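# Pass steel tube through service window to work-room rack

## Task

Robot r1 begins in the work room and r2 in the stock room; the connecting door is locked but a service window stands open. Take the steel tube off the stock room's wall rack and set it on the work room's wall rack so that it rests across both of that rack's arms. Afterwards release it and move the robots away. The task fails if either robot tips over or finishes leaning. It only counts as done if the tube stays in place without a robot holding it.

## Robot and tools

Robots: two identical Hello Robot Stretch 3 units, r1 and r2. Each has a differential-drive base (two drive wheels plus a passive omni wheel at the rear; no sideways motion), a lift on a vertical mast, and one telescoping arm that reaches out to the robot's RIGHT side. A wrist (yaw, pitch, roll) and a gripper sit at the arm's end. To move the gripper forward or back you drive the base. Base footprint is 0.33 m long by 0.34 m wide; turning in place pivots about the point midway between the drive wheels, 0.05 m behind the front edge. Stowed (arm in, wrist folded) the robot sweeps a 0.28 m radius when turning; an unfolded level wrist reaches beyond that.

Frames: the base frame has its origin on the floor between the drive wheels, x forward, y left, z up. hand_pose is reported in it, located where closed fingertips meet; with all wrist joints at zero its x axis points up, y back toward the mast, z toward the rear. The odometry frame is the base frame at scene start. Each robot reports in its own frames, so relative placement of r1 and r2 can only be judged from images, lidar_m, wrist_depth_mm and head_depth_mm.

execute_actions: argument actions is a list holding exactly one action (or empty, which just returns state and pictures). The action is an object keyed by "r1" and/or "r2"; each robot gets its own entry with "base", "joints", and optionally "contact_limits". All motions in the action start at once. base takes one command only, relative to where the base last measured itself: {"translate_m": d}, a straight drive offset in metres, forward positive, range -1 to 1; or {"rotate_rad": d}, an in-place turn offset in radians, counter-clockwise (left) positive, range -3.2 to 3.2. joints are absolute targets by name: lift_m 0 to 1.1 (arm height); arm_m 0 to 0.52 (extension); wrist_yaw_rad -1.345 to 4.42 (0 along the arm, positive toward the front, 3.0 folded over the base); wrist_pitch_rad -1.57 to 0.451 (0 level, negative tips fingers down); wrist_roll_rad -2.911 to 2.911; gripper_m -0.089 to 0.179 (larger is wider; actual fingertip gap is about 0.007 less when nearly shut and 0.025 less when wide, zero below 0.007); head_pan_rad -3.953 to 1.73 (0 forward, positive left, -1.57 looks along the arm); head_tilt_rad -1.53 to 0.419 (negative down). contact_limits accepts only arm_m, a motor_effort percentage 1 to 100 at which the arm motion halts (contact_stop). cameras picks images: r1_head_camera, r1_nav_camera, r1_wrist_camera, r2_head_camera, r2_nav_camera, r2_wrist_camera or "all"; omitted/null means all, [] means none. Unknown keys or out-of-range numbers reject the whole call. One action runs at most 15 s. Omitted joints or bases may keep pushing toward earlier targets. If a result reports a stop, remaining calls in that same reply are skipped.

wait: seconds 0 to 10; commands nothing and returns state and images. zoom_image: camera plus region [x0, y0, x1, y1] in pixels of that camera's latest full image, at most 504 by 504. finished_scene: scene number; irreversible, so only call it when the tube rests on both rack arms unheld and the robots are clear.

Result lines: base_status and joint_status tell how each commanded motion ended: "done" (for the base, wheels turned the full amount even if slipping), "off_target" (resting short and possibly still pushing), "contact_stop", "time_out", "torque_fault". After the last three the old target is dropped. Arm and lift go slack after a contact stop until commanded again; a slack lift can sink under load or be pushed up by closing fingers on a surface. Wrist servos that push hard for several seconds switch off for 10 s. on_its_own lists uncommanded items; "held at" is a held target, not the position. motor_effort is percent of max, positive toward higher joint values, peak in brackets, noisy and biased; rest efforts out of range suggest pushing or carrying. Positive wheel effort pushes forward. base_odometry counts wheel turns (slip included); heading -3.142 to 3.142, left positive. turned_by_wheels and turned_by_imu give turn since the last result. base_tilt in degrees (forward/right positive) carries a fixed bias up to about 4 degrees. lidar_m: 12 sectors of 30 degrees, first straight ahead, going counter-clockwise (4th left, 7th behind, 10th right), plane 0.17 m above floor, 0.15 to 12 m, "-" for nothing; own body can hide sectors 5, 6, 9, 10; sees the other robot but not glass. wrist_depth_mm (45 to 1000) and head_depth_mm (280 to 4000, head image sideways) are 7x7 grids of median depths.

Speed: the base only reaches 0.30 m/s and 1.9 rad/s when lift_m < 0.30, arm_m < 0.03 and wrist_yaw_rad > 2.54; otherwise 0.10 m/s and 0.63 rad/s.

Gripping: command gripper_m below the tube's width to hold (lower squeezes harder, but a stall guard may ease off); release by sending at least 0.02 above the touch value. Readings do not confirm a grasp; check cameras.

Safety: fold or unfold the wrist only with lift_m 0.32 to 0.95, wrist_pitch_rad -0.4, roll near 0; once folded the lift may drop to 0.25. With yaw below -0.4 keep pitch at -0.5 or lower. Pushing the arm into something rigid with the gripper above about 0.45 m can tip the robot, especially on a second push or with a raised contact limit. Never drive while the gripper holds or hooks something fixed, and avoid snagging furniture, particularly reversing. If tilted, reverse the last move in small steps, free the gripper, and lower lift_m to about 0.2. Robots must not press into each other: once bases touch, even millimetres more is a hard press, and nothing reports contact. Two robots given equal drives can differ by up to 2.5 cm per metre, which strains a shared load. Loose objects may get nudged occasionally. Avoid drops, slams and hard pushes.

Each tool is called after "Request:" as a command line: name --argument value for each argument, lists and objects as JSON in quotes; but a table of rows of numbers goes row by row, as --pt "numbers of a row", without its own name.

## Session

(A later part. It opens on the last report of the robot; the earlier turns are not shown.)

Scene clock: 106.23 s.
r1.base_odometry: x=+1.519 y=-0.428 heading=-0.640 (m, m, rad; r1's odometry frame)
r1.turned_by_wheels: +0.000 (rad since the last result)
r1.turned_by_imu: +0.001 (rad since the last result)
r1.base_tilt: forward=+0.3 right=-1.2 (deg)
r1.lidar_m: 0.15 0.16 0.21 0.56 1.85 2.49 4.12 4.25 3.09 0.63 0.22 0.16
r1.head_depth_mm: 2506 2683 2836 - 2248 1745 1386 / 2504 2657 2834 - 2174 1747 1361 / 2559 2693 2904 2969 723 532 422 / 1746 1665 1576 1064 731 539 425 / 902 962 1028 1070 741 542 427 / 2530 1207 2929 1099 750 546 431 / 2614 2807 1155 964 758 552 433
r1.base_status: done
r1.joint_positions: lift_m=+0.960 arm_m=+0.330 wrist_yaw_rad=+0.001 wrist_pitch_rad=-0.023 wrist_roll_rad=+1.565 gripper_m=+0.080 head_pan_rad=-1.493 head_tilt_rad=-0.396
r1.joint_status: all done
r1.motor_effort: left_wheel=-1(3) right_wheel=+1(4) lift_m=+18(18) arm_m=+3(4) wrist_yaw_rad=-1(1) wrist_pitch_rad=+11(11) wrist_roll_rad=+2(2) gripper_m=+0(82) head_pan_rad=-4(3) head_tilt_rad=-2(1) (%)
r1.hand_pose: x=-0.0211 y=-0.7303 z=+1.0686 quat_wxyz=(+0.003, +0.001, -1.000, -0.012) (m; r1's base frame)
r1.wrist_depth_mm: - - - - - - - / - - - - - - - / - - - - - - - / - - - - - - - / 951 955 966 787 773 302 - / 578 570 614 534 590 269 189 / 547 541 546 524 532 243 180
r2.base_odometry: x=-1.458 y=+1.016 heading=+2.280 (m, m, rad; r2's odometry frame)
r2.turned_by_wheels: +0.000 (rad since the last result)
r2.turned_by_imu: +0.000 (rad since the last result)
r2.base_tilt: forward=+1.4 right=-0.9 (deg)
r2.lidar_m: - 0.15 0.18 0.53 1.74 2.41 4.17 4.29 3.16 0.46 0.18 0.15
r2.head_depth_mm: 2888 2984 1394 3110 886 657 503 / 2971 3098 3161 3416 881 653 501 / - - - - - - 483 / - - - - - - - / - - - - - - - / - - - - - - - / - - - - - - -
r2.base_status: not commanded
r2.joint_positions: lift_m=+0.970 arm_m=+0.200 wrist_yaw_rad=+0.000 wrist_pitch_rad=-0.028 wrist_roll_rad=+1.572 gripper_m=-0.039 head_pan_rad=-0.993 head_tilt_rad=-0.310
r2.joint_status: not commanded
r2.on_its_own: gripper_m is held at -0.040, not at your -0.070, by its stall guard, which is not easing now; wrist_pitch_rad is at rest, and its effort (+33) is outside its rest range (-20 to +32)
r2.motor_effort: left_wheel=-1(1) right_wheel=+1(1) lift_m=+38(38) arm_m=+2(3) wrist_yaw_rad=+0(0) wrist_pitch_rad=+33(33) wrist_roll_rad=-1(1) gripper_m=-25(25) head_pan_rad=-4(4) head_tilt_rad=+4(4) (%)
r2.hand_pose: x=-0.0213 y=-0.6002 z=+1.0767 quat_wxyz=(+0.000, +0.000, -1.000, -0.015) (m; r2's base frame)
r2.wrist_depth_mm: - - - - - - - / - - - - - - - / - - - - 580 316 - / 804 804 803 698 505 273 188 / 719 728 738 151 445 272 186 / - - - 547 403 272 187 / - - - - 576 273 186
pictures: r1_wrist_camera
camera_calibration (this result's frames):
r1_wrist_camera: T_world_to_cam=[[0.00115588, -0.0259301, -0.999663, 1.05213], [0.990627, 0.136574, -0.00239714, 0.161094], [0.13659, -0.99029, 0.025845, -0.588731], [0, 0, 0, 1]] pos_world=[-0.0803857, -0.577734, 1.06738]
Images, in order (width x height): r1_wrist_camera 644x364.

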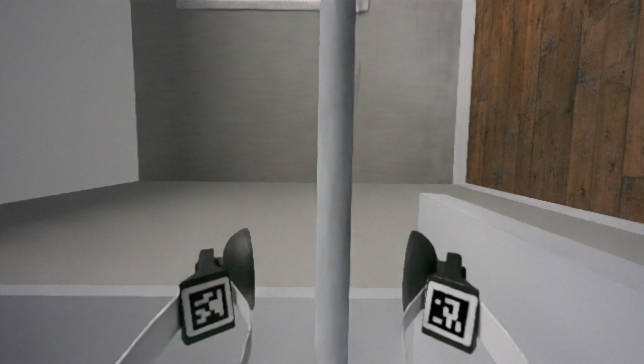

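Request:
execute_actions --actions '[{"r1":{"joints":{"arm_m":0.345,"gripper_m":-0.04,"wrist_pitch_rad":0.03}}}]' --cameras '[]'

Request:
execute_actions --actions '[{"r2":{"joints":{"gripper_m":0.04}}}]' --cameras '[]'

Request:
execute_actions --actions '[{"r1":{"base":{"translate_m":-0.15}}}]' --cameras '["r1_wrist_camera","r2_wrist_camera","r1_nav_camera"]'

Scene clock: 108.20 s.
r1.base_odometry: x=+1.519 y=-0.428 heading=-0.640 (m, m, rad; r1's odometry frame)
r1.turned_by_wheels: +0.000 (rad since the last result)
r1.turned_by_imu: +0.001 (rad since the last result)
r1.base_tilt: forward=+0.3 right=-1.2 (deg)
r1.lidar_m: 0.15 0.16 0.21 0.56 1.84 2.49 4.13 4.26 3.08 0.63 0.22 0.16
r1.head_depth_mm: 2473 2634 2790 - 2254 1745 1382 / 2521 2642 2884 - 2262 1774 1354 / 2544 2687 2883 2968 722 533 422 / 1739 1664 1578 1068 732 538 425 / 906 964 1023 1070 740 541 427 / 2504 1209 2900 1099 748 546 430 / 2623 2784 1158 961 757 552 433
r1.base_status: not commanded
r1.joint_positions: lift_m=+0.960 arm_m=+0.345 wrist_yaw_rad=+0.001 wrist_pitch_rad=+0.005 wrist_roll_rad=+1.565 gripper_m=-0.039 head_pan_rad=-1.493 head_tilt_rad=-0.396
r1.joint_status: all done
r1.motor_effort: left_wheel=-1(2) right_wheel=+0(1) lift_m=+18(18) arm_m=+3(7) wrist_yaw_rad=+0(1) wrist_pitch_rad=+12(13) wrist_roll_rad=+2(2) gripper_m=-21(97) head_pan_rad=-3(3) head_tilt_rad=-2(1) (%)
r1.hand_pose: x=-0.0212 y=-0.7461 z=+1.0758 quat_wxyz=(+0.003, +0.000, -1.000, +0.002) (m; r1's base frame)
r1.wrist_depth_mm: - - - - - - - / - - - - - - - / - - - - - - - / - - - - - - - / 934 992 - 463 917 312 - / 584 602 594 143 456 285 195 / 535 545 525 519 520 286 188
r2.base_odometry: x=-1.458 y=+1.016 heading=+2.280 (m, m, rad; r2's odometry frame)
r2.turned_by_wheels: +0.000 (rad since the last result)
r2.turned_by_imu: +0.000 (rad since the last result)
r2.base_tilt: forward=+1.3 right=-0.9 (deg)
r2.lidar_m: - 0.15 0.18 0.53 1.74 2.42 4.16 4.32 3.16 0.46 0.18 0.15
r2.head_depth_mm: 2898 2996 1393 3111 886 656 504 / 3003 3100 3166 3421 878 653 502 / - - - - - - 484 / - - - - - - - / - - - - - - - / - - - - - - - / - - - - - - -
r2.base_status: not commanded
r2.joint_positions: lift_m=+0.970 arm_m=+0.200 wrist_yaw_rad=+0.000 wrist_pitch_rad=-0.026 wrist_roll_rad=+1.578 gripper_m=-0.039 head_pan_rad=-0.993 head_tilt_rad=-0.310
r2.joint_status: not commanded
r2.on_its_own: gripper_m is held at -0.040, not at your -0.070, by its stall guard, which is not easing now
r2.motor_effort: left_wheel=-1(2) right_wheel=+1(1) lift_m=+38(38) arm_m=+4(4) wrist_yaw_rad=+0(0) wrist_pitch_rad=+32(33) wrist_roll_rad=-4(5) gripper_m=-25(25) head_pan_rad=-4(4) head_tilt_rad=+5(4) (%)
r2.hand_pose: x=-0.0213 y=-0.6003 z=+1.0773 quat_wxyz=(-0.003, +0.000, -1.000, -0.013) (m; r2's base frame)
r2.wrist_depth_mm: - - - - - - - / - - - - - - - / - - - - 587 320 - / 817 828 823 710 511 275 189 / 701 736 726 150 453 275 188 / - - - 913 406 277 188 / - - - - 586 276 189
pictures: none
No camera images: the call's "cameras" was empty. Leave "cameras" out to get every camera's image.

Scene clock: 109.47 s.
r1.base_odometry: x=+1.519 y=-0.428 heading=-0.640 (m, m, rad; r1's odometry frame)
r1.turned_by_wheels: +0.000 (rad since the last result)
r1.turned_by_imu: +0.000 (rad since the last result)
r1.base_tilt: forward=+0.3 right=-1.2 (deg)
r1.lidar_m: 0.15 0.16 0.21 0.56 1.85 2.49 4.11 4.26 3.09 0.63 0.22 0.16
r1.head_depth_mm: 2519 2611 2819 - 2256 1741 1385 / 2492 2681 2910 - 2282 1766 1355 / 2523 2665 2903 2973 723 533 422 / 1745 1645 1583 1065 731 537 424 / 903 960 1034 1076 738 542 428 / 2521 1210 2925 1099 750 546 430 / 2602 2797 1155 1107 760 551 434
r1.base_status: not commanded
r1.joint_positions: lift_m=+0.960 arm_m=+0.345 wrist_yaw_rad=+0.002 wrist_pitch_rad=+0.002 wrist_roll_rad=+1.562 gripper_m=-0.036 head_pan_rad=-1.493 head_tilt_rad=-0.396
r1.joint_status: not commanded
r1.motor_effort: left_wheel=-1(1) right_wheel=+0(1) lift_m=+18(18) arm_m=+3(3) wrist_yaw_rad=-1(1) wrist_pitch_rad=+14(14) wrist_roll_rad=+3(3) gripper_m=-20(22) head_pan_rad=-3(3) head_tilt_rad=-2(2) (%)
r1.hand_pose: x=-0.0210 y=-0.7460 z=+1.0751 quat_wxyz=(+0.005, +0.001, -1.000, +0.001) (m; r1's base frame)
r1.wrist_depth_mm: - - - - - - - / - - - - - - - / - - - - - - - / - - - - - - - / 902 936 935 456 881 309 - / 554 579 597 143 454 284 196 / 529 535 526 148 519 285 185
r2.base_odometry: x=-1.458 y=+1.016 heading=+2.280 (m, m, rad; r2's odometry frame)
r2.turned_by_wheels: +0.000 (rad since the last result)
r2.turned_by_imu: +0.000 (rad since the last result)
r2.base_tilt: forward=+1.4 right=-0.9 (deg)
r2.lidar_m: - 0.15 0.18 0.53 1.74 2.41 4.15 4.28 3.16 0.46 0.18 0.15
r2.head_depth_mm: 2891 2963 1392 3147 888 657 503 / 3014 3145 3139 3386 880 653 501 / - - - - - - 483 / - - - - - - - / - - - - - - - / - - - - - - - / - - - - - - -
r2.base_status: not commanded
r2.joint_positions: lift_m=+0.970 arm_m=+0.200 wrist_yaw_rad=+0.002 wrist_pitch_rad=-0.023 wrist_roll_rad=+1.577 gripper_m=+0.040 head_pan_rad=-0.993 head_tilt_rad=-0.310
r2.joint_status: all done
r2.motor_effort: left_wheel=-1(1) right_wheel=+1(1) lift_m=+38(38) arm_m=+4(4) wrist_yaw_rad=-2(1) wrist_pitch_rad=+31(32) wrist_roll_rad=-4(4) gripper_m=-9(80) head_pan_rad=-5(4) head_tilt_rad=+4(4) (%)
r2.hand_pose: x=-0.0209 y=-0.6004 z=+1.0782 quat_wxyz=(-0.003, +0.001, -1.000, -0.012) (m; r2's base frame)
r2.wrist_depth_mm: - - - - - - - / - - - - - - - / - - - - 460 322 - / 769 835 828 709 466 276 189 / 716 725 741 727 376 277 189 / - - - - - 278 189 / - - - 871 494 261 190
pictures: none
No camera images: the call's "cameras" was empty. Leave "cameras" out to get every camera's image.

Scene clock: 112.07 s.
r1.base_odometry: x=+1.399 y=-0.338 heading=-0.640 (m, m, rad; r1's odometry frame)
r1.turned_by_wheels: +0.000 (rad since the last result)
r1.turned_by_imu: +0.002 (rad since the last result)
r1.base_tilt: forward=+0.3 right=-1.2 (deg)
r1.lidar_m: 0.30 0.31 0.42 1.04 1.84 2.49 3.99 4.11 3.10 1.24 0.43 0.31
r1.head_depth_mm: 2488 2613 2830 - 2225 1742 1386 / 2495 2685 2862 - 2249 1760 1402 / 2568 2677 2836 3012 2309 1764 1413 / 2544 2681 2846 2850 2302 1794 1419 / 1487 1435 1411 1117 736 586 1294 / 931 982 1042 1097 746 546 430 / 918 1006 1395 1495 732 551 434
r1.base_status: done
r1.joint_positions: lift_m=+0.960 arm_m=+0.345 wrist_yaw_rad=+0.007 wrist_pitch_rad=-0.030 wrist_roll_rad=+1.534 gripper_m=-0.033 head_pan_rad=-1.493 head_tilt_rad=-0.396
r1.joint_status: not commanded
r1.on_its_own: gripper_m is held at -0.034, not at your -0.040, by its stall guard, which is not easing now
r1.motor_effort: left_wheel=+1(15) right_wheel=-2(24) lift_m=+21(22) arm_m=+2(3) wrist_yaw_rad=-5(20) wrist_pitch_rad=+31(45) wrist_roll_rad=+15(17) gripper_m=-22(24) head_pan_rad=-3(3) head_tilt_rad=-3(3) (%)
r1.hand_pose: x=-0.0195 y=-0.7452 z=+1.0666 quat_wxyz=(+0.019, +0.004, -1.000, -0.015) (m; r1's base frame)
r1.wrist_depth_mm: - - - - - - - / - - - - - - - / - - - - - - - / - - - - - - - / - - - 150 - - - / 845 899 904 144 - - - / 648 673 625 609 550 712 733
r2.base_odometry: x=-1.458 y=+1.016 heading=+2.280 (m, m, rad; r2's odometry frame)
r2.turned_by_wheels: +0.000 (rad since the last result)
r2.turned_by_imu: +0.000 (rad since the last result)
r2.base_tilt: forward=+1.4 right=-0.9 (deg)
r2.lidar_m: - 0.15 0.18 0.53 1.74 2.41 4.16 4.32 3.15 0.46 0.18 0.15
r2.head_depth_mm: 2881 2963 3056 3186 945 634 504 / 2993 3116 1463 3316 938 653 501 / - - - - - - 484 / - - - - - - - / - - - - - - - / - - - - - - - / - - - - - - -
r2.base_status: not commanded
r2.joint_positions: lift_m=+0.970 arm_m=+0.200 wrist_yaw_rad=+0.002 wrist_pitch_rad=+0.037 wrist_roll_rad=+1.577 gripper_m=+0.040 head_pan_rad=-0.993 head_tilt_rad=-0.310
r2.joint_status: not commanded
r2.on_its_own: wrist_pitch_rad moved +0.060 to your old target +0.060
r2.motor_effort: left_wheel=-1(2) right_wheel=+1(6) lift_m=+33(38) arm_m=+3(3) wrist_yaw_rad=-1(14) wrist_pitch_rad=+9(31) wrist_roll_rad=-3(5) gripper_m=-1(9) head_pan_rad=-4(4) head_tilt_rad=+5(5) (%)
r2.hand_pose: x=-0.0209 y=-0.6017 z=+1.0938 quat_wxyz=(-0.003, +0.001, -1.000, +0.018) (m; r2's base frame)
r2.wrist_depth_mm: - - - - - - - / - - - - - - - / - - - - - 379 202 / 722 830 805 811 675 325 199 / 707 740 728 721 580 326 202 / - - - - 511 323 205 / - - - - - 310 210
pictures: r1_nav_camera (sideways: a quarter turn counterclockwise sets it upright), r1_wrist_camera, r2_wrist_camera
camera_calibration (this result's frames):
r1_nav_camera: T_world_to_cam=[[0.0483558, -0.389738, 0.919656, -1.15203], [-0.992509, -0.122172, 0.000411722, 0.0546541], [0.112195, -0.912786, -0.392726, 0.469035], [0, 0, 0, 1]] pos_world=[0.0573284, -0.0141835, 1.24365]
r1_wrist_camera: T_world_to_cam=[[-0.0298251, -0.0191989, -0.999371, 1.05383], [0.989092, 0.143718, -0.0322793, 0.198708], [0.144247, -0.989432, 0.0147031, -0.590934], [0, 0, 0, 1]] pos_world=[-0.0798693, -0.593014, 1.06827]
r2_wrist_camera: T_world_to_cam=[[-0.0200497, -0.0501116, -0.998542, 1.06114], [0.974274, 0.223255, -0.0307664, 0.212536], [0.224471, -0.973471, 0.0443463, -0.459682], [0, 0, 0, 1]] pos_world=[-0.0826075, -0.441762, 1.08652]
Images, in order (width x height): r1_nav_camera 672x504, r1_wrist_camera 644x364, r2_wrist_camera 644x364.

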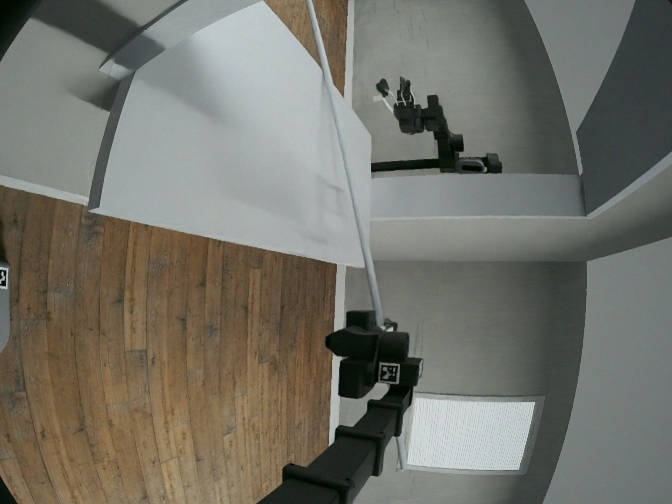

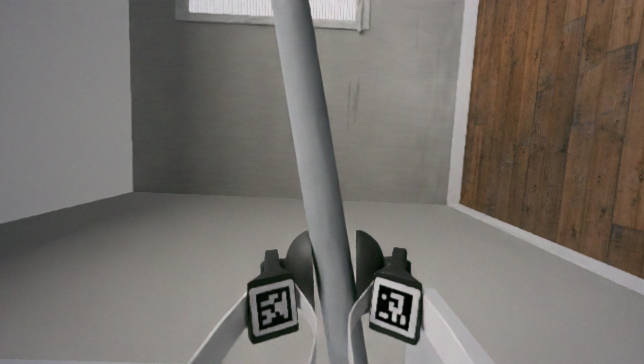

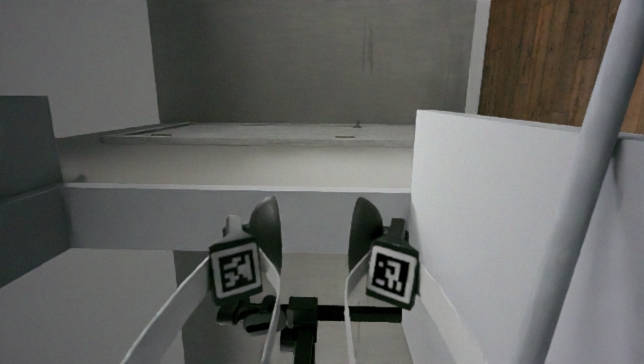

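Request:
execute_actions --actions '[{"r1":{"base":{"translate_m":-0.38},"joints":{"lift_m":0.85}},"r2":{"base":{"translate_m":-0.17},"joints":{"arm_m":0.08,"gripper_m":0.1,"wrist_pitch_rad":0}}}]' --cameras '[]'

Request:
execute_actions --actions '[{"r2":{"joints":{"lift_m":0.835,"head_pan_rad":-1.5,"head_tilt_rad":-0.6}},"r1":{"joints":{"head_tilt_rad":-0.5}}}]' --cameras '["r1_wrist_camera","r2_wrist_camera","r1_nav_camera","r2_nav_camera"]'

Scene clock: 117.10 s.
r1.base_odometry: x=+1.094 y=-0.112 heading=-0.640 (m, m, rad; r1's odometry frame)
r1.turned_by_wheels: +0.000 (rad since the last result)
r1.turned_by_imu: +0.002 (rad since the last result)
r1.base_tilt: forward=+0.3 right=-1.2 (deg)
r1.lidar_m: 0.68 0.70 0.91 1.77 1.84 2.49 3.59 3.73 3.09 2.79 0.97 0.71
r1.head_depth_mm: 2491 2622 2857 3009 - 1681 1397 / 2521 2652 2870 3010 - 1708 1389 / 2506 2704 2844 3106 2552 1744 1408 / 2537 2745 2916 3089 2341 1783 1402 / 2565 2734 2870 3057 2347 1804 1422 / 2127 2096 2048 2038 2012 1764 1434 / 1563 1549 1534 1523 1496 1482 1392
r1.base_status: done
r1.joint_positions: lift_m=+0.850 arm_m=+0.345 wrist_yaw_rad=+0.006 wrist_pitch_rad=-0.035 wrist_roll_rad=+1.571 gripper_m=-0.033 head_pan_rad=-1.493 head_tilt_rad=-0.396
r1.joint_status: all done
r1.on_its_own: gripper_m is held at -0.034, not at your -0.040, by its stall guard, which is not easing now; wrist_pitch_rad is at rest, and its effort (+33) is outside its rest range (-20 to +32)
r1.motor_effort: left_wheel=+2(3) right_wheel=-2(9) lift_m=+20(18) arm_m=+3(2) wrist_yaw_rad=-4(6) wrist_pitch_rad=+33(33) wrist_roll_rad=+0(15) gripper_m=-22(23) head_pan_rad=-2(3) head_tilt_rad=-3(4) (%)
r1.hand_pose: x=-0.0197 y=-0.7450 z=+0.9554 quat_wxyz=(+0.001, +0.003, -1.000, -0.018) (m; r1's base frame)
r1.wrist_depth_mm: - - - - - - - / - - - - - - - / - - - - - - - / - - - - - - - / - - - 144 - - - / - - - 144 - - - / - - - - - - -
r2.base_odometry: x=-1.347 y=+0.887 heading=+2.279 (m, m, rad; r2's odometry frame)
r2.turned_by_wheels: +0.000 (rad since the last result)
r2.turned_by_imu: -0.001 (rad since the last result)
r2.base_tilt: forward=+1.3 right=-0.9 (deg)
r2.lidar_m: 0.30 0.31 0.43 1.23 1.74 2.41 3.99 4.16 3.16 1.09 0.41 0.31
r2.head_depth_mm: 2855 1070 1104 1141 943 655 520 / 3049 3163 3283 3393 934 654 501 / 3265 3405 3539 3647 927 649 499 / 3469 3588 3742 3950 919 646 496 / 3696 3881 1807 - 910 641 494 / - - - - 2839 637 491 / - - - 1493 340 352 368
r2.base_status: done
r2.joint_positions: lift_m=+0.970 arm_m=+0.080 wrist_yaw_rad=+0.001 wrist_pitch_rad=-0.015 wrist_roll_rad=+1.577 gripper_m=+0.100 head_pan_rad=-0.993 head_tilt_rad=-0.310
r2.joint_status: all done
r2.motor_effort: left_wheel=-1(5) right_wheel=+1(3) lift_m=+33(33) arm_m=-2(2) wrist_yaw_rad=+0(2) wrist_pitch_rad=+6(8) wrist_roll_rad=-3(3) gripper_m=+0(81) head_pan_rad=-4(4) head_tilt_rad=+5(5) (%)
r2.hand_pose: x=-0.0211 y=-0.4810 z=+1.0803 quat_wxyz=(-0.003, +0.000, -1.000, -0.008) (m; r2's base frame)
r2.wrist_depth_mm: - - - - - - - / - - - - - - - / - - - - - - - / 836 - - - - - - / 786 - 933 948 735 961 962 / 749 878 871 886 692 692 705 / - - - - 548 331 561
pictures: none
No camera images: the call's "cameras" was empty. Leave "cameras" out to get every camera's image.

Scene clock: 119.17 s.
r1.base_odometry: x=+1.094 y=-0.112 heading=-0.640 (m, m, rad; r1's odometry frame)
r1.turned_by_wheels: +0.000 (rad since the last result)
r1.turned_by_imu: +0.001 (rad since the last result)
r1.base_tilt: forward=+0.3 right=-1.2 (deg)
r1.lidar_m: 0.68 0.70 0.91 1.77 1.84 2.49 3.61 3.72 3.10 2.79 0.97 0.71
r1.head_depth_mm: 2475 2632 2914 3041 - 1537 1283 / 2469 2672 2947 3081 1867 1578 1299 / 2481 2701 2961 3101 1976 1614 1310 / 2570 2730 2933 3008 2095 1633 1312 / 2539 2705 2902 2862 2116 1647 1320 / 2123 2086 2072 2053 1970 1647 1331 / 1561 1541 1536 1445 1520 1505 1328
r1.base_status: not commanded
r1.joint_positions: lift_m=+0.850 arm_m=+0.345 wrist_yaw_rad=+0.006 wrist_pitch_rad=-0.035 wrist_roll_rad=+1.571 gripper_m=-0.033 head_pan_rad=-1.493 head_tilt_rad=-0.493
r1.joint_status: all done
r1.on_its_own: gripper_m is held at -0.034, not at your -0.040, by its stall guard, which is not easing now; wrist_pitch_rad is at rest, and its effort (+33) is outside its rest range (-20 to +32)
r1.motor_effort: left_wheel=+2(2) right_wheel=-3(3) lift_m=+19(19) arm_m=+2(2) wrist_yaw_rad=-4(4) wrist_pitch_rad=+33(33) wrist_roll_rad=+0(0) gripper_m=-21(21) head_pan_rad=-3(2) head_tilt_rad=-3(16) (%)
r1.hand_pose: x=-0.0197 y=-0.7450 z=+0.9554 quat_wxyz=(+0.001, +0.003, -1.000, -0.018) (m; r1's base frame)
r1.wrist_depth_mm: - - - - - - - / - - - - - - - / - - - - - - - / - - - - - - - / - - - 144 - - - / - - - 145 - - - / - - - - - - -
r2.base_odometry: x=-1.347 y=+0.887 heading=+2.279 (m, m, rad; r2's odometry frame)
r2.turned_by_wheels: +0.000 (rad since the last result)
r2.turned_by_imu: +0.000 (rad since the last result)
r2.base_tilt: forward=+1.4 right=-0.9 (deg)
r2.lidar_m: 0.30 0.31 0.43 1.23 1.74 2.41 3.99 4.18 3.17 1.08 0.41 0.31
r2.head_depth_mm: 2640 2826 3149 2605 1959 1683 - / 2656 2889 3184 2599 1967 1672 - / 2709 2936 3176 2688 1989 - - / 1792 2027 1940 2269 1947 1616 1281 / 1139 1220 1090 716 633 1479 1303 / 997 1091 1079 717 565 468 1062 / 2831 3111 1071 725 564 454 388
r2.base_status: not commanded
r2.joint_positions: lift_m=+0.835 arm_m=+0.080 wrist_yaw_rad=+0.001 wrist_pitch_rad=-0.016 wrist_roll_rad=+1.577 gripper_m=+0.100 head_pan_rad=-1.493 head_tilt_rad=-0.592
r2.joint_status: all done
r2.motor_effort: left_wheel=-1(0) right_wheel=+1(1) lift_m=+25(27) arm_m=-3(3) wrist_yaw_rad=-1(1) wrist_pitch_rad=+6(6) wrist_roll_rad=-3(4) gripper_m=+1(1) head_pan_rad=-5(40) head_tilt_rad=-4(21) (%)
r2.hand_pose: x=-0.0211 y=-0.4810 z=+0.9455 quat_wxyz=(-0.003, +0.000, -1.000, -0.008) (m; r2's base frame)
r2.wrist_depth_mm: - - - - - - - / - - - - - - - / - - - - - - - / - - - - - - - / 871 - 944 868 - 963 962 / 865 875 869 864 657 694 692 / - - - 364 526 546 560
pictures: r1_nav_camera (sideways: a quarter turn counterclockwise sets it upright), r1_wrist_camera, r2_nav_camera (sideways: a quarter turn counterclockwise sets it upright), r2_wrist_camera
camera_calibration (this result's frames):
r1_nav_camera: T_world_to_cam=[[0.0551386, -0.477192, 0.877068, -1.09651], [-0.992522, -0.122, -0.00398033, 0.0603719], [0.108902, -0.87029, -0.48035, 0.583077], [0, 0, 0, 1]] pos_world=[0.0568826, -0.00843554, 1.24204]
r1_wrist_camera: T_world_to_cam=[[0.00648518, -0.0138974, -0.999882, 0.947877], [0.989918, 0.14157, 0.00445286, 0.158674], [0.141492, -0.989831, 0.0146754, -0.589425], [0, 0, 0, 1]] pos_world=[-0.0798227, -0.592722, 0.955709]
r2_nav_camera: T_world_to_cam=[[0.103195, -0.606082, 0.788679, -0.988305], [-0.994419, -0.0803548, 0.0683642, -0.0271164], [0.0219398, -0.791333, -0.610992, 0.749357], [0, 0, 0, 1]] pos_world=[0.0585822, -0.0081825, 1.23916]
r2_wrist_camera: T_world_to_cam=[[-0.0204724, 0.00291412, -0.999786, 0.945797], [0.974453, 0.223759, -0.0193014, 0.170642], [0.223655, -0.97464, -0.00742054, -0.287181], [0, 0, 0, 1]] pos_world=[-0.082691, -0.320837, 0.946757]
Images, in order (width x height): r1_nav_camera 672x504, r1_wrist_camera 644x364, r2_nav_camera 672x504, r2_wrist_camera 644x364.

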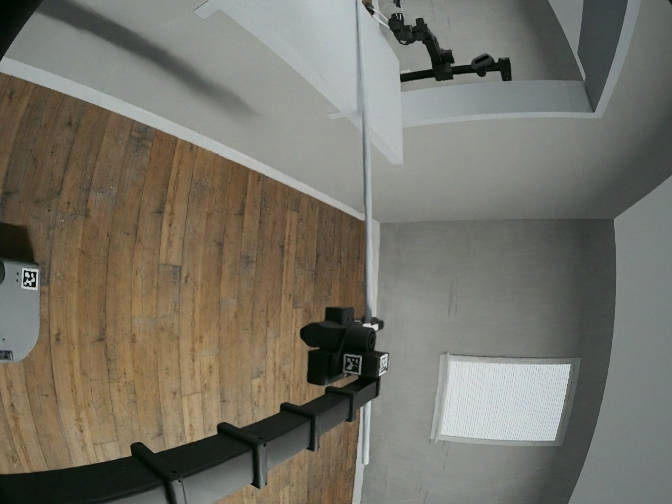

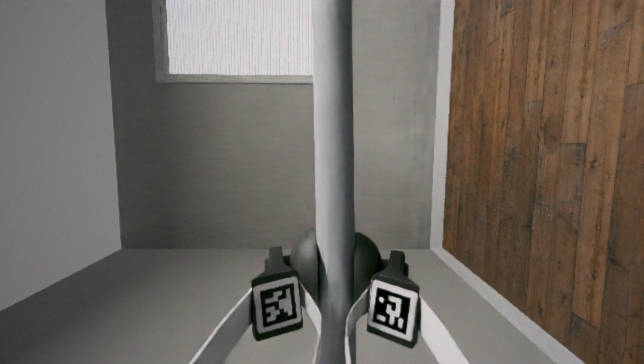

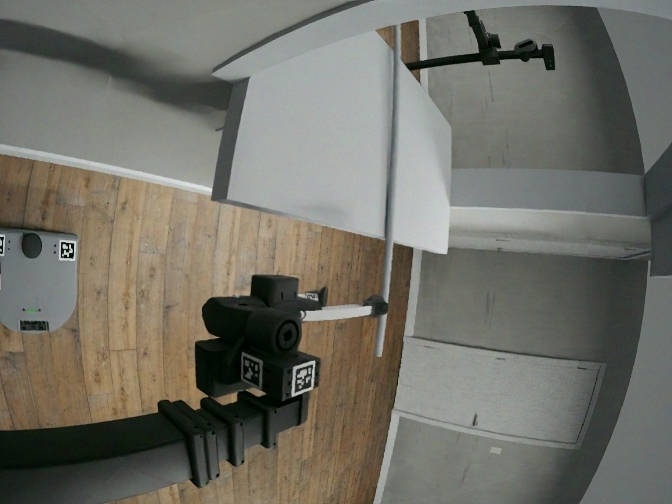

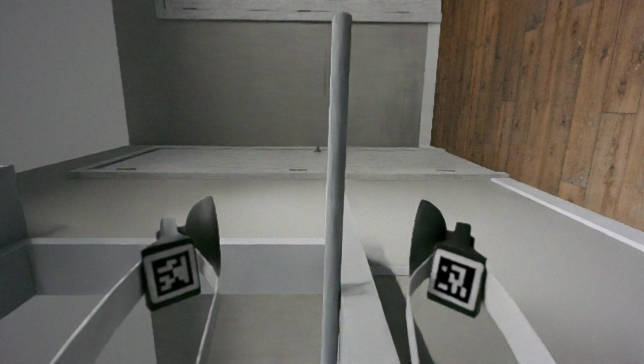

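Request:
execute_actions --actions '[{"r2":{"joints":{"lift_m":0.82,"arm_m":0.25}},"r1":{"joints":{"lift_m":0.84}}}]' --cameras '["r2_wrist_camera"]'

Request:
execute_actions --actions '[{"r2":{"joints":{"gripper_m":-0.04}}}]' --cameras '["r2_wrist_camera"]'

Scene clock: 121.90 s.
r1.base_odometry: x=+1.094 y=-0.112 heading=-0.640 (m, m, rad; r1's odometry frame)
r1.turned_by_wheels: +0.000 (rad since the last result)
r1.turned_by_imu: +0.001 (rad since the last result)
r1.base_tilt: forward=+0.3 right=-1.2 (deg)
r1.lidar_m: 0.68 0.70 0.91 1.77 1.84 2.49 3.60 3.74 3.09 2.79 0.98 0.71
r1.head_depth_mm: 2417 2648 2882 3038 - 1529 1289 / 2490 2634 2915 3079 - 1602 1293 / 2498 2714 2914 3108 1980 1617 1316 / 2514 2732 2931 3054 2122 1632 1317 / 2539 2693 2922 2886 2114 1626 1327 / 2124 2086 2084 2051 1955 1658 1330 / 1565 1534 1539 1448 1514 1496 1333
r1.base_status: not commanded
r1.joint_positions: lift_m=+0.840 arm_m=+0.345 wrist_yaw_rad=+0.006 wrist_pitch_rad=-0.036 wrist_roll_rad=+1.575 gripper_m=-0.033 head_pan_rad=-1.493 head_tilt_rad=-0.494
r1.joint_status: all done
r1.on_its_own: gripper_m is held at -0.034, not at your -0.040, by its stall guard, which is not easing now; wrist_pitch_rad is at rest, and its effort (+34) is outside its rest range (-20 to +32)
r1.motor_effort: left_wheel=+1(2) right_wheel=-2(2) lift_m=+20(25) arm_m=+2(2) wrist_yaw_rad=-4(4) wrist_pitch_rad=+34(34) wrist_roll_rad=-2(2) gripper_m=-21(22) head_pan_rad=-3(3) head_tilt_rad=-3(3) (%)
r1.hand_pose: x=-0.0199 y=-0.7450 z=+0.9451 quat_wxyz=(-0.001, +0.003, -1.000, -0.018) (m; r1's base frame)
r1.wrist_depth_mm: - - - - - - - / - - - - - - - / - - - - - - - / - - - - - - - / - - - 145 - - - / - - - 144 - - - / - - - - - - -
r2.base_odometry: x=-1.347 y=+0.887 heading=+2.279 (m, m, rad; r2's odometry frame)
r2.turned_by_wheels: +0.000 (rad since the last result)
r2.turned_by_imu: +0.000 (rad since the last result)
r2.base_tilt: forward=+1.2 right=-0.9 (deg)
r2.lidar_m: 0.30 0.31 0.43 1.23 1.73 2.42 4.00 4.18 3.15 1.08 0.42 0.31
r2.head_depth_mm: 2628 2860 3109 2640 - 1535 1286 / 2681 2907 3173 2589 - 1534 1322 / 2693 2919 3174 2601 - 1536 1317 / 1797 2018 1941 2272 1956 1566 1315 / 1141 1223 1080 714 631 1475 1305 / 999 1092 1075 719 565 469 1066 / 2839 3105 1068 725 563 454 389
r2.base_status: not commanded
r2.joint_positions: lift_m=+0.820 arm_m=+0.250 wrist_yaw_rad=+0.001 wrist_pitch_rad=-0.016 wrist_roll_rad=+1.576 gripper_m=+0.100 head_pan_rad=-1.493 head_tilt_rad=-0.593
r2.joint_status: all done
r2.motor_effort: left_wheel=+0(0) right_wheel=+1(1) lift_m=+25(26) arm_m=+4(5) wrist_yaw_rad=+0(1) wrist_pitch_rad=+6(6) wrist_roll_rad=-3(3) gripper_m=+0(0) head_pan_rad=-4(5) head_tilt_rad=-3(3) (%)
r2.hand_pose: x=-0.0211 y=-0.6506 z=+0.9304 quat_wxyz=(-0.002, +0.000, -1.000, -0.008) (m; r2's base frame)
r2.wrist_depth_mm: - - - - - - - / - - - - - - - / - - - - - - - / - - - - - - - / 940 - 912 485 - 961 960 / 709 702 704 338 672 692 687 / - - - 266 541 538 542
pictures: r2_wrist_camera
camera_calibration (this result's frames):
r2_wrist_camera: T_world_to_cam=[[-0.0207557, 0.0030916, -0.99978, 0.931351], [0.974474, 0.223646, -0.0195387, 0.208468], [0.223537, -0.974665, -0.00765462, -0.452331], [0, 0, 0, 1]] pos_world=[-0.0827032, -0.490374, 0.931757]
Images, in order (width x height): r2_wrist_camera 644x364.

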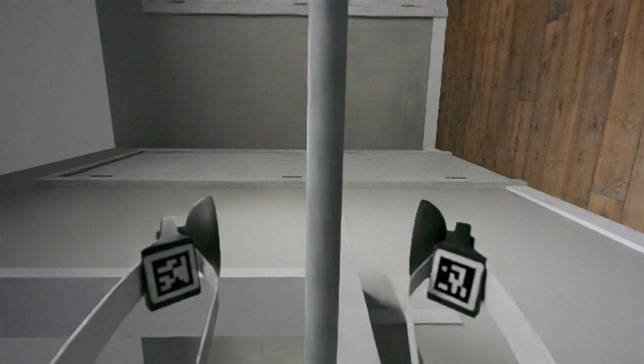

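Scene clock: 123.80 s.
r1.base_odometry: x=+1.094 y=-0.112 heading=-0.640 (m, m, rad; r1's odometry frame)
r1.turned_by_wheels: +0.000 (rad since the last result)
r1.turned_by_imu: +0.000 (rad since the last result)
r1.base_tilt: forward=+0.3 right=-1.3 (deg)
r1.lidar_m: 0.68 0.70 0.91 1.78 1.83 2.49 3.61 3.73 3.09 2.80 0.98 0.71
r1.head_depth_mm: 2463 2658 2894 3028 - 1549 1283 / 2466 2661 2923 3053 - 1592 1294 / 2495 2691 2940 3075 2005 1608 1309 / 2517 2711 3018 2988 2133 1626 1308 / 2517 2733 2924 2866 2109 1640 1332 / 2111 2098 2070 2047 1980 1652 1327 / 1550 1545 1532 1466 1507 1509 1322
r1.base_status: not commanded
r1.joint_positions: lift_m=+0.840 arm_m=+0.345 wrist_yaw_rad=+0.004 wrist_pitch_rad=-0.036 wrist_roll_rad=+1.575 gripper_m=-0.033 head_pan_rad=-1.493 head_tilt_rad=-0.494
r1.joint_status: not commanded
r1.on_its_own: gripper_m is held at -0.034, not at your -0.040, by its stall guard, which is not easing now; wrist_pitch_rad is at rest, and its effort (+34) is outside its rest range (-20 to +32)
r1.motor_effort: left_wheel=+1(2) right_wheel=-3(2) lift_m=+20(20) arm_m=+2(2) wrist_yaw_rad=-3(3) wrist_pitch_rad=+34(34) wrist_roll_rad=-2(2) gripper_m=-21(22) head_pan_rad=-3(3) head_tilt_rad=-2(4) (%)
r1.hand_pose: x=-0.0202 y=-0.7450 z=+0.9451 quat_wxyz=(-0.002, +0.002, -1.000, -0.018) (m; r1's base frame)
r1.wrist_depth_mm: - - - - - - - / - - - - - - - / - - - - - - - / - - - - - - - / - - - 145 - - - / - - - 144 - - - / - - - - - - -
r2.base_odometry: x=-1.347 y=+0.887 heading=+2.279 (m, m, rad; r2's odometry frame)
r2.turned_by_wheels: +0.000 (rad since the last result)
r2.turned_by_imu: +0.000 (rad since the last result)
r2.base_tilt: forward=+1.3 right=-0.9 (deg)
r2.lidar_m: 0.30 0.31 0.43 1.23 1.74 2.41 3.99 4.16 3.16 1.09 0.41 0.31
r2.head_depth_mm: 2604 2844 3136 2600 - 1537 1291 / 2649 2878 3185 2624 - 1536 1322 / 2679 2923 3173 2697 - 1535 1315 / 1802 2024 1932 2260 1943 1565 1307 / 1136 1228 1087 716 632 1472 1313 / 1000 1094 1075 717 565 468 1066 / 2836 3130 1069 727 564 454 389
r2.base_status: not commanded
r2.joint_positions: lift_m=+0.820 arm_m=+0.250 wrist_yaw_rad=+0.001 wrist_pitch_rad=-0.025 wrist_roll_rad=+1.576 gripper_m=-0.039 head_pan_rad=-1.493 head_tilt_rad=-0.593
r2.joint_status: all done
r2.motor_effort: left_wheel=+0(0) right_wheel=+1(1) lift_m=+26(26) arm_m=+3(3) wrist_yaw_rad=+0(1) wrist_pitch_rad=+10(10) wrist_roll_rad=-3(3) gripper_m=-20(96) head_pan_rad=-4(4) head_tilt_rad=-3(2) (%)
r2.hand_pose: x=-0.0211 y=-0.6503 z=+0.9281 quat_wxyz=(-0.002, +0.000, -1.000, -0.013) (m; r2's base frame)
r2.wrist_depth_mm: - - - - - - - / - - - - - - - / - - - - - - - / - - - - - - - / 922 917 - - 913 941 933 / 707 702 704 320 690 697 697 / 721 719 - 278 536 554 542
pictures: r2_wrist_camera
camera_calibration (this result's frames):
r2_wrist_camera: T_world_to_cam=[[-0.0208535, 0.0120293, -0.99971, 0.934782], [0.97447, 0.223823, -0.0176337, 0.20671], [0.223546, -0.974556, -0.0163897, -0.443921], [0, 0, 0, 1]] pos_world=[-0.0827028, -0.490137, 0.930881]
Images, in order (width x height): r2_wrist_camera 644x364.

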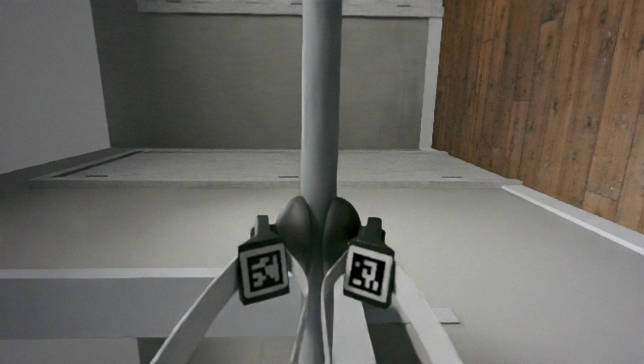

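Barely gripped; go deeper.

Request:
execute_actions --actions '[{"r2":{"joints":{"gripper_m":0.05}},"r1":{"joints":{"lift_m":0.825}}}]' --cameras '[]'

Request:
execute_actions --actions '[{"r2":{"joints":{"arm_m":0.268,"lift_m":0.816}}}]' --cameras '[]'

Request:
execute_actions --actions '[{"r2":{"joints":{"gripper_m":-0.04}}}]' --cameras '["r2_wrist_camera"]'

Request:
execute_actions --actions '[{"r1":{"joints":{"gripper_m":0.09,"wrist_pitch_rad":0}}}]' --cameras '["r1_wrist_camera"]'

Request:
execute_actions --actions '[{"r1":{"base":{"translate_m":0.44},"joints":{"arm_m":0.30}}}]' --cameras '["r1_wrist_camera","r1_nav_camera"]'

Scene clock: 125.53 s.
r1.base_odometry: x=+1.094 y=-0.112 heading=-0.640 (m, m, rad; r1's odometry frame)
r1.turned_by_wheels: +0.000 (rad since the last result)
r1.turned_by_imu: +0.000 (rad since the last result)
r1.base_tilt: forward=+0.3 right=-1.3 (deg)
r1.lidar_m: 0.68 0.70 0.91 1.78 1.83 2.49 3.60 3.74 3.11 2.79 0.98 0.71
r1.head_depth_mm: 2449 2630 2931 2887 - 1563 1286 / 2479 2644 2931 3064 - 1588 1299 / 2523 2729 2993 2992 1985 1607 1304 / 2516 2710 2947 3041 2096 1612 1318 / 2575 2737 2889 2836 2106 1633 1323 / 2123 2113 2077 2028 1959 1642 1335 / 1557 1534 1535 1513 1513 1490 1325
r1.base_status: not commanded
r1.joint_positions: lift_m=+0.825 arm_m=+0.345 wrist_yaw_rad=+0.004 wrist_pitch_rad=-0.029 wrist_roll_rad=+1.578 gripper_m=-0.033 head_pan_rad=-1.493 head_tilt_rad=-0.494
r1.joint_status: all done
r1.on_its_own: gripper_m is held at -0.034, not at your -0.040, by its stall guard, which is not easing now
r1.motor_effort: left_wheel=+1(2) right_wheel=-2(3) lift_m=+19(19) arm_m=+2(2) wrist_yaw_rad=-2(3) wrist_pitch_rad=+30(34) wrist_roll_rad=-3(3) gripper_m=-21(22) head_pan_rad=-3(3) head_tilt_rad=-2(3) (%)
r1.hand_pose: x=-0.0203 y=-0.7452 z=+0.9319 quat_wxyz=(-0.003, +0.002, -1.000, -0.015) (m; r1's base frame)
r1.wrist_depth_mm: - - - - - - - / - - - - - - - / - - - - - - - / - - - - - - - / - - - 144 - - - / - - - 144 - - - / - - - - - - -
r2.base_odometry: x=-1.347 y=+0.887 heading=+2.280 (m, m, rad; r2's odometry frame)
r2.turned_by_wheels: +0.000 (rad since the last result)
r2.turned_by_imu: +0.000 (rad since the last result)
r2.base_tilt: forward=+1.4 right=-0.9 (deg)
r2.lidar_m: 0.30 0.31 0.43 1.23 1.75 2.42 3.99 4.16 3.16 1.09 0.42 0.31
r2.head_depth_mm: 2622 2866 3107 2619 - 1537 1290 / 2655 2885 3177 2592 - 1540 1320 / 2705 2987 3152 2641 - 1536 1313 / 1793 2021 1951 2257 1958 1570 1311 / 1143 1222 1085 715 631 1474 1307 / 999 1098 1079 717 565 469 1066 / 2817 3103 1072 724 563 454 389
r2.base_status: not commanded
r2.joint_positions: lift_m=+0.820 arm_m=+0.250 wrist_yaw_rad=+0.001 wrist_pitch_rad=-0.022 wrist_roll_rad=+1.574 gripper_m=+0.050 head_pan_rad=-1.493 head_tilt_rad=-0.593
r2.joint_status: all done
r2.motor_effort: left_wheel=+0(0) right_wheel=+1(1) lift_m=+26(26) arm_m=+3(3) wrist_yaw_rad=-1(1) wrist_pitch_rad=+9(9) wrist_roll_rad=-2(3) gripper_m=+0(80) head_pan_rad=-4(4) head_tilt_rad=-4(3) (%)
r2.hand_pose: x=-0.0210 y=-0.6504 z=+0.9287 quat_wxyz=(-0.001, +0.001, -1.000, -0.012) (m; r2's base frame)
r2.wrist_depth_mm: - - - - - - - / - - - - - - - / - - - - - - - / - - - - - - - / 927 929 - 571 - 958 952 / 700 696 713 356 647 703 691 / - - - 287 535 542 546
pictures: none
No camera images: the call's "cameras" was empty. Leave "cameras" out to get every camera's image.

Scene clock: 126.53 s.
r1.base_odometry: x=+1.094 y=-0.112 heading=-0.640 (m, m, rad; r1's odometry frame)
r1.turned_by_wheels: +0.000 (rad since the last result)
r1.turned_by_imu: +0.000 (rad since the last result)
r1.base_tilt: forward=+0.3 right=-1.2 (deg)
r1.lidar_m: 0.68 0.70 0.91 1.78 1.84 2.50 3.60 3.72 3.09 2.79 0.98 0.71
r1.head_depth_mm: 2488 2667 2909 2903 - 1564 1290 / 2461 2685 2891 3085 - 1597 1297 / 2509 2688 2959 3013 1961 1603 1306 / 2549 2725 2993 2975 2095 1629 1307 / 2536 2731 2878 2885 2119 1630 1319 / 2137 2088 2087 2047 1962 1654 1337 / 1558 1549 1534 1523 1511 1496 1327
r1.base_status: not commanded
r1.joint_positions: lift_m=+0.825 arm_m=+0.345 wrist_yaw_rad=+0.004 wrist_pitch_rad=-0.029 wrist_roll_rad=+1.578 gripper_m=-0.033 head_pan_rad=-1.493 head_tilt_rad=-0.494
r1.joint_status: not commanded
r1.on_its_own: gripper_m is held at -0.034, not at your -0.040, by its stall guard, which is not easing now
r1.motor_effort: left_wheel=+1(1) right_wheel=-2(3) lift_m=+19(19) arm_m=+2(2) wrist_yaw_rad=-3(3) wrist_pitch_rad=+30(30) wrist_roll_rad=-4(3) gripper_m=-21(21) head_pan_rad=-2(3) head_tilt_rad=-3(4) (%)
r1.hand_pose: x=-0.0203 y=-0.7452 z=+0.9319 quat_wxyz=(-0.003, +0.002, -1.000, -0.015) (m; r1's base frame)
r1.wrist_depth_mm: - - - - - - - / - - - - - - - / - - - - - - - / - - - - - - - / - - - 144 - - - / - - - 145 - - - / - - - - - - -
r2.base_odometry: x=-1.347 y=+0.887 heading=+2.280 (m, m, rad; r2's odometry frame)
r2.turned_by_wheels: +0.000 (rad since the last result)
r2.turned_by_imu: +0.000 (rad since the last result)
r2.base_tilt: forward=+1.4 right=-0.9 (deg)
r2.lidar_m: 0.30 0.31 0.43 1.23 1.74 2.42 4.00 4.19 3.17 1.09 0.41 0.31
r2.head_depth_mm: 2605 2855 3123 2590 - 1545 1292 / 2653 2879 3166 2709 - 1541 1313 / 2694 2932 3147 2597 - 1536 1314 / 1796 2000 1950 2258 1958 1569 1315 / 1138 1223 1083 716 631 1482 1311 / 998 1093 1079 719 565 468 1064 / 2814 3133 1072 723 563 454 389
r2.base_status: not commanded
r2.joint_positions: lift_m=+0.816 arm_m=+0.268 wrist_yaw_rad=+0.001 wrist_pitch_rad=-0.022 wrist_roll_rad=+1.574 gripper_m=+0.050 head_pan_rad=-1.493 head_tilt_rad=-0.593
r2.joint_status: all done
r2.motor_effort: left_wheel=+0(0) right_wheel=+1(1) lift_m=+26(25) arm_m=+3(4) wrist_yaw_rad=-1(0) wrist_pitch_rad=+8(8) wrist_roll_rad=-1(2) gripper_m=+1(1) head_pan_rad=-4(4) head_tilt_rad=-2(3) (%)
r2.hand_pose: x=-0.0210 y=-0.6684 z=+0.9249 quat_wxyz=(-0.001, +0.001, -1.000, -0.011) (m; r2's base frame)
r2.wrist_depth_mm: - - - - - - - / - - - - - - - / - - - - - - - / - - - - - - - / 906 936 - 428 - 967 941 / 693 686 700 318 664 685 700 / 694 706 710 258 543 554 543
pictures: none
No camera images: the call's "cameras" was empty. Leave "cameras" out to get every camera's image.

Scene clock: 127.93 s.
r1.base_odometry: x=+1.094 y=-0.112 heading=-0.640 (m, m, rad; r1's odometry frame)
r1.turned_by_wheels: +0.000 (rad since the last result)
r1.turned_by_imu: +0.000 (rad since the last result)
r1.base_tilt: forward=+0.3 right=-1.2 (deg)
r1.lidar_m: 0.68 0.70 0.91 1.77 1.83 2.49 3.60 3.74 3.09 2.79 0.98 0.71
r1.head_depth_mm: 2445 2632 2880 2855 - 1559 1288 / 2495 2631 2912 3080 - 1582 1298 / 2503 2673 2945 3031 1986 1600 1300 / 2511 2731 2952 2996 2093 1615 1317 / 2502 2719 2896 2848 2158 1634 1319 / 2139 2116 2072 2079 1967 1634 1338 / 1563 1550 1540 1528 1504 1495 1331
r1.base_status: not commanded
r1.joint_positions: lift_m=+0.825 arm_m=+0.345 wrist_yaw_rad=+0.004 wrist_pitch_rad=-0.029 wrist_roll_rad=+1.578 gripper_m=-0.033 head_pan_rad=-1.493 head_tilt_rad=-0.494
r1.joint_status: not commanded
r1.on_its_own: gripper_m is held at -0.034, not at your -0.040, by its stall guard, which is not easing now
r1.motor_effort: left_wheel=+1(1) right_wheel=-3(2) lift_m=+19(19) arm_m=+2(2) wrist_yaw_rad=-3(3) wrist_pitch_rad=+30(31) wrist_roll_rad=-4(4) gripper_m=-21(21) head_pan_rad=-3(3) head_tilt_rad=-3(3) (%)
r1.hand_pose: x=-0.0204 y=-0.7452 z=+0.9319 quat_wxyz=(-0.003, +0.002, -1.000, -0.015) (m; r1's base frame)
r1.wrist_depth_mm: - - - - - - - / - - - - - - - / - - - - - - - / - - - - - - - / - - - 145 - - - / - - - 144 - - - / - - - - - - -
r2.base_odometry: x=-1.347 y=+0.887 heading=+2.280 (m, m, rad; r2's odometry frame)
r2.turned_by_wheels: +0.000 (rad since the last result)
r2.turned_by_imu: +0.000 (rad since the last result)
r2.base_tilt: forward=+1.3 right=-0.9 (deg)
r2.lidar_m: 0.30 0.31 0.43 1.24 1.74 2.42 3.99 4.19 3.16 1.08 0.41 0.31
r2.head_depth_mm: 2618 2845 3132 2640 - 1538 1292 / 2672 2877 3160 2707 - 1540 1317 / 2681 2944 3187 2729 - 1531 1314 / 1792 2026 1945 2291 1947 1575 1311 / 1138 1225 1085 713 631 1480 1306 / 1001 1096 1080 715 564 468 1061 / 2822 3089 1066 719 563 455 388
r2.base_status: not commanded
r2.joint_positions: lift_m=+0.816 arm_m=+0.268 wrist_yaw_rad=+0.001 wrist_pitch_rad=-0.014 wrist_roll_rad=+1.574 gripper_m=-0.039 head_pan_rad=-1.493 head_tilt_rad=-0.593
r2.joint_status: all done
r2.motor_effort: left_wheel=+0(0) right_wheel=+1(1) lift_m=+25(25) arm_m=+2(3) wrist_yaw_rad=-1(1) wrist_pitch_rad=+6(8) wrist_roll_rad=-2(2) gripper_m=-20(96) head_pan_rad=-4(4) head_tilt_rad=-3(3) (%)
r2.hand_pose: x=-0.0210 y=-0.6687 z=+0.9270 quat_wxyz=(-0.001, +0.001, -1.000, -0.007) (m; r2's base frame)
r2.wrist_depth_mm: - - - 130 - - - / - - - 135 - - - / - - - 139 - - - / - - - - - - - / 928 919 - 142 945 943 960 / 692 704 698 150 685 689 703 / 712 691 713 268 537 551 549
pictures: r2_wrist_camera
camera_calibration (this result's frames):
r2_wrist_camera: T_world_to_cam=[[-0.0234945, 0.000923024, -0.999724, 0.9264], [0.974299, 0.224112, -0.0226901, 0.21556], [0.224029, -0.974563, -0.00616469, -0.471338], [0, 0, 0, 1]] pos_world=[-0.0826611, -0.508513, 0.928129]
Images, in order (width x height): r2_wrist_camera 644x364.

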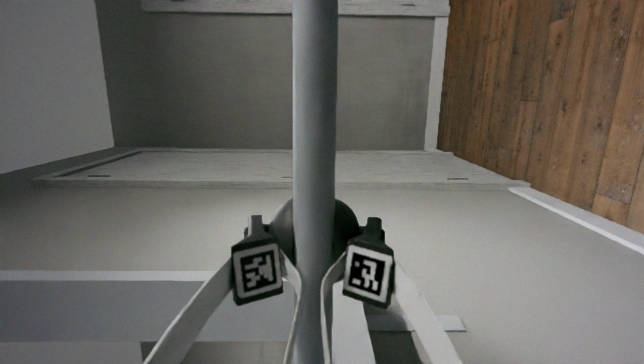

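Scene clock: 129.67 s.
r1.base_odometry: x=+1.094 y=-0.112 heading=-0.640 (m, m, rad; r1's odometry frame)
r1.turned_by_wheels: +0.000 (rad since the last result)
r1.turned_by_imu: +0.000 (rad since the last result)
r1.base_tilt: forward=+0.3 right=-1.2 (deg)
r1.lidar_m: 0.68 0.70 0.91 1.78 1.84 2.50 3.60 3.74 3.09 2.80 0.98 0.71
r1.head_depth_mm: 2477 2653 2894 2904 - 1558 1291 / 2467 2665 2937 3071 - 1591 1300 / 2535 2678 2935 2965 1989 1602 1313 / 2516 2729 2974 2992 2122 1615 1317 / 2545 2728 2929 2856 2147 1643 1333 / 2101 2105 2084 2049 1979 1633 1332 / 1560 1543 1535 1513 1505 1493 1329
r1.base_status: not commanded
r1.joint_positions: lift_m=+0.825 arm_m=+0.345 wrist_yaw_rad=+0.002 wrist_pitch_rad=-0.025 wrist_roll_rad=+1.578 gripper_m=+0.090 head_pan_rad=-1.493 head_tilt_rad=-0.494
r1.joint_status: all done
r1.motor_effort: left_wheel=+1(1) right_wheel=-1(2) lift_m=+19(19) arm_m=+2(3) wrist_yaw_rad=-2(2) wrist_pitch_rad=+12(29) wrist_roll_rad=-4(4) gripper_m=+1(82) head_pan_rad=-3(3) head_tilt_rad=-2(4) (%)
r1.hand_pose: x=-0.0208 y=-0.7453 z=+0.9330 quat_wxyz=(-0.003, +0.001, -1.000, -0.013) (m; r1's base frame)
r1.wrist_depth_mm: - - - - - - - / - - - - - - - / - - - - - - - / - - - - - - - / - - - - - - - / - - - - - - - / - - - - - - -
r2.base_odometry: x=-1.347 y=+0.887 heading=+2.280 (m, m, rad; r2's odometry frame)
r2.turned_by_wheels: +0.000 (rad since the last result)
r2.turned_by_imu: +0.000 (rad since the last result)
r2.base_tilt: forward=+1.4 right=-0.9 (deg)
r2.lidar_m: 0.30 0.31 0.43 1.23 1.74 2.41 3.99 4.17 3.16 1.09 0.41 0.31
r2.head_depth_mm: 2619 2860 3131 2593 - 1537 1292 / 2660 2879 3176 2699 - 1532 1320 / 2687 2943 3152 2688 - 1542 1314 / 1794 2015 1946 2257 1956 1564 1311 / 1140 1219 1082 714 631 1479 1304 / 1000 1092 1077 714 565 469 1061 / 2823 3131 1071 720 563 455 389
r2.base_status: not commanded
r2.joint_positions: lift_m=+0.816 arm_m=+0.268 wrist_yaw_rad=+0.001 wrist_pitch_rad=-0.012 wrist_roll_rad=+1.574 gripper_m=-0.039 head_pan_rad=-1.493 head_tilt_rad=-0.593
r2.joint_status: not commanded
r2.motor_effort: left_wheel=-1(0) right_wheel=+0(1) lift_m=+25(25) arm_m=+3(2) wrist_yaw_rad=-1(1) wrist_pitch_rad=+5(5) wrist_roll_rad=-2(2) gripper_m=-19(19) head_pan_rad=-5(4) head_tilt_rad=-2(3) (%)
r2.hand_pose: x=-0.0210 y=-0.6687 z=+0.9274 quat_wxyz=(-0.001, +0.001, -1.000, -0.007) (m; r2's base frame)
r2.wrist_depth_mm: - - - 131 - - - / - - - 135 - - - / - - - 140 - - - / - - - - - - - / 929 918 - 141 923 950 962 / 683 685 691 149 686 691 699 / 720 722 735 267 537 554 556
pictures: r1_wrist_camera
camera_calibration (this result's frames):
r1_wrist_camera: T_world_to_cam=[[0.0138766, -0.0241234, -0.999613, 0.917796], [0.990449, 0.137481, 0.0104316, 0.151209], [0.137176, -0.990211, 0.0258008, -0.600036], [0, 0, 0, 1]] pos_world=[-0.0801898, -0.59281, 0.931344]
Images, in order (width x height): r1_wrist_camera 644x364.

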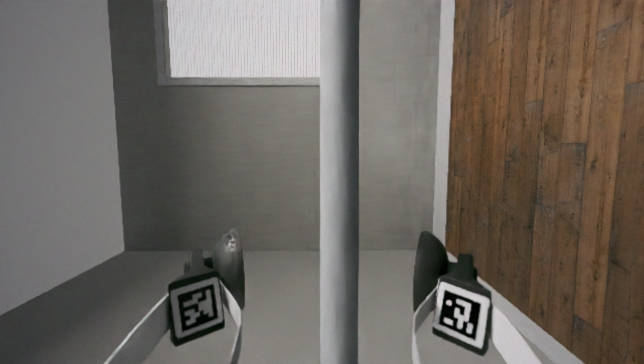

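Scene clock: 135.50 s.
r1.base_odometry: x=+1.447 y=-0.374 heading=-0.640 (m, m, rad; r1's odometry frame)
r1.turned_by_wheels: +0.000 (rad since the last result)
r1.turned_by_imu: +0.001 (rad since the last result)
r1.base_tilt: forward=+0.3 right=-1.2 (deg)
r1.lidar_m: 0.24 0.25 0.34 0.84 1.84 2.50 4.05 4.18 3.08 0.98 0.35 0.25
r1.head_depth_mm: 2444 2682 2883 2905 - 1541 1299 / 2489 2650 2880 2915 - 1541 1302 / 2521 2681 2946 3069 2252 1597 1309 / 2409 2626 2533 951 688 1469 1255 / 1167 1149 1100 910 632 485 394 / 899 967 1075 922 637 489 396 / 2575 2780 3009 939 645 493 399
r1.base_status: done
r1.joint_positions: lift_m=+0.825 arm_m=+0.300 wrist_yaw_rad=+0.002 wrist_pitch_rad=-0.024 wrist_roll_rad=+1.578 gripper_m=+0.090 head_pan_rad=-1.493 head_tilt_rad=-0.494
r1.joint_status: all done
r1.motor_effort: left_wheel=+0(3) right_wheel=-1(4) lift_m=+19(19) arm_m=-3(2) wrist_yaw_rad=-1(2) wrist_pitch_rad=+12(12) wrist_roll_rad=-4(4) gripper_m=+1(1) head_pan_rad=-3(2) head_tilt_rad=-3(3) (%)
r1.hand_pose: x=-0.0209 y=-0.7008 z=+0.9332 quat_wxyz=(-0.003, +0.001, -1.000, -0.012) (m; r1's base frame)
r1.wrist_depth_mm: - - - - - - - / - - - - - - - / - - - - - - - / - - - - - - - / - - - - - - - / 817 828 794 372 790 819 807 / 575 571 581 268 538 594 588
r2.base_odometry: x=-1.347 y=+0.887 heading=+2.280 (m, m, rad; r2's odometry frame)
r2.turned_by_wheels: +0.000 (rad since the last result)
r2.turned_by_imu: +0.000 (rad since the last result)
r2.base_tilt: forward=+1.4 right=-0.9 (deg)
r2.lidar_m: 0.30 0.31 0.43 1.23 1.74 2.41 4.00 4.14 3.16 1.08 0.41 0.31
r2.head_depth_mm: 2607 2846 3134 2607 - 1538 1292 / 2643 2900 3150 2711 - 1536 1318 / 2704 2942 3163 2707 - 1533 1317 / 1786 2016 1944 2265 1949 1574 1312 / 1138 1221 1085 714 632 1489 1307 / 997 1090 1077 714 565 469 1066 / 2824 3100 1072 721 564 455 388
r2.base_status: not commanded
r2.joint_positions: lift_m=+0.816 arm_m=+0.268 wrist_yaw_rad=+0.001 wrist_pitch_rad=-0.012 wrist_roll_rad=+1.574 gripper_m=-0.039 head_pan_rad=-1.493 head_tilt_rad=-0.593
r2.joint_status: not commanded
r2.motor_effort: left_wheel=-1(0) right_wheel=+1(1) lift_m=+25(25) arm_m=+3(3) wrist_yaw_rad=-1(1) wrist_pitch_rad=+5(5) wrist_roll_rad=-2(1) gripper_m=-20(20) head_pan_rad=-4(4) head_tilt_rad=-3(2) (%)
r2.hand_pose: x=-0.0210 y=-0.6687 z=+0.9274 quat_wxyz=(-0.001, +0.001, -1.000, -0.007) (m; r2's base frame)
r2.wrist_depth_mm: - - - 131 - - - / - - - 135 - - - / - - - 140 - - - / - - - - - - - / 931 918 - 142 974 938 952 / 685 688 700 149 693 708 686 / 702 712 719 267 534 544 537
pictures: r1_nav_camera (sideways: a quarter turn counterclockwise sets it upright), r1_wrist_camera
camera_calibration (this result's frames):
r1_nav_camera: T_world_to_cam=[[0.0551577, -0.47744, 0.876932, -1.09634], [-0.992522, -0.121999, -0.00399307, 0.0603885], [0.108891, -0.870154, -0.480599, 0.583401], [0, 0, 0, 1]] pos_world=[0.0568813, -0.00841863, 1.24203]
r1_wrist_camera: T_world_to_cam=[[0.0138595, -0.0246676, -0.9996, 0.918615], [0.99055, 0.136764, 0.010359, 0.144837], [0.136453, -0.990297, 0.02633, -0.556488], [0, 0, 0, 1]] pos_world=[-0.080265, -0.548236, 0.931399]
Images, in order (width x height): r1_nav_camera 672x504, r1_wrist_camera 644x364.

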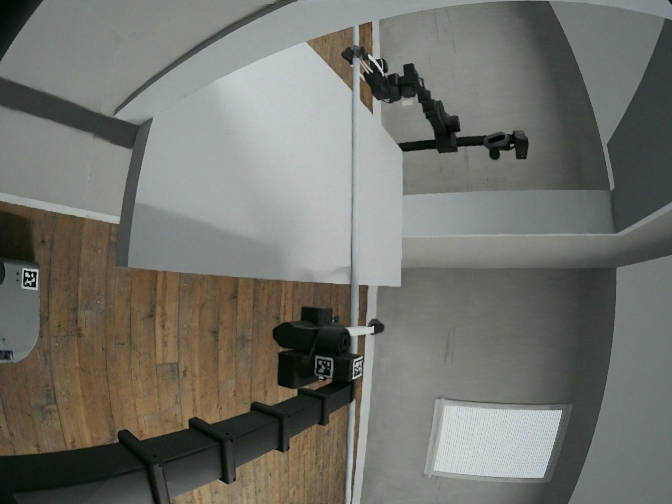

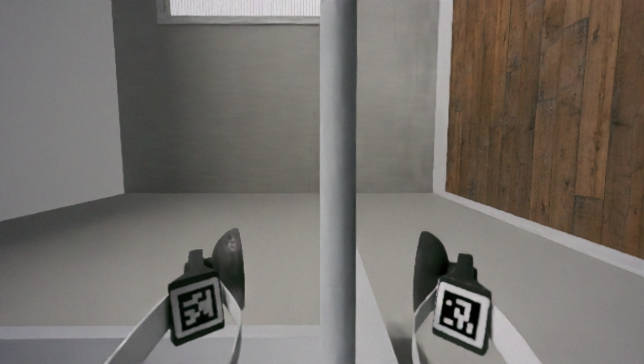

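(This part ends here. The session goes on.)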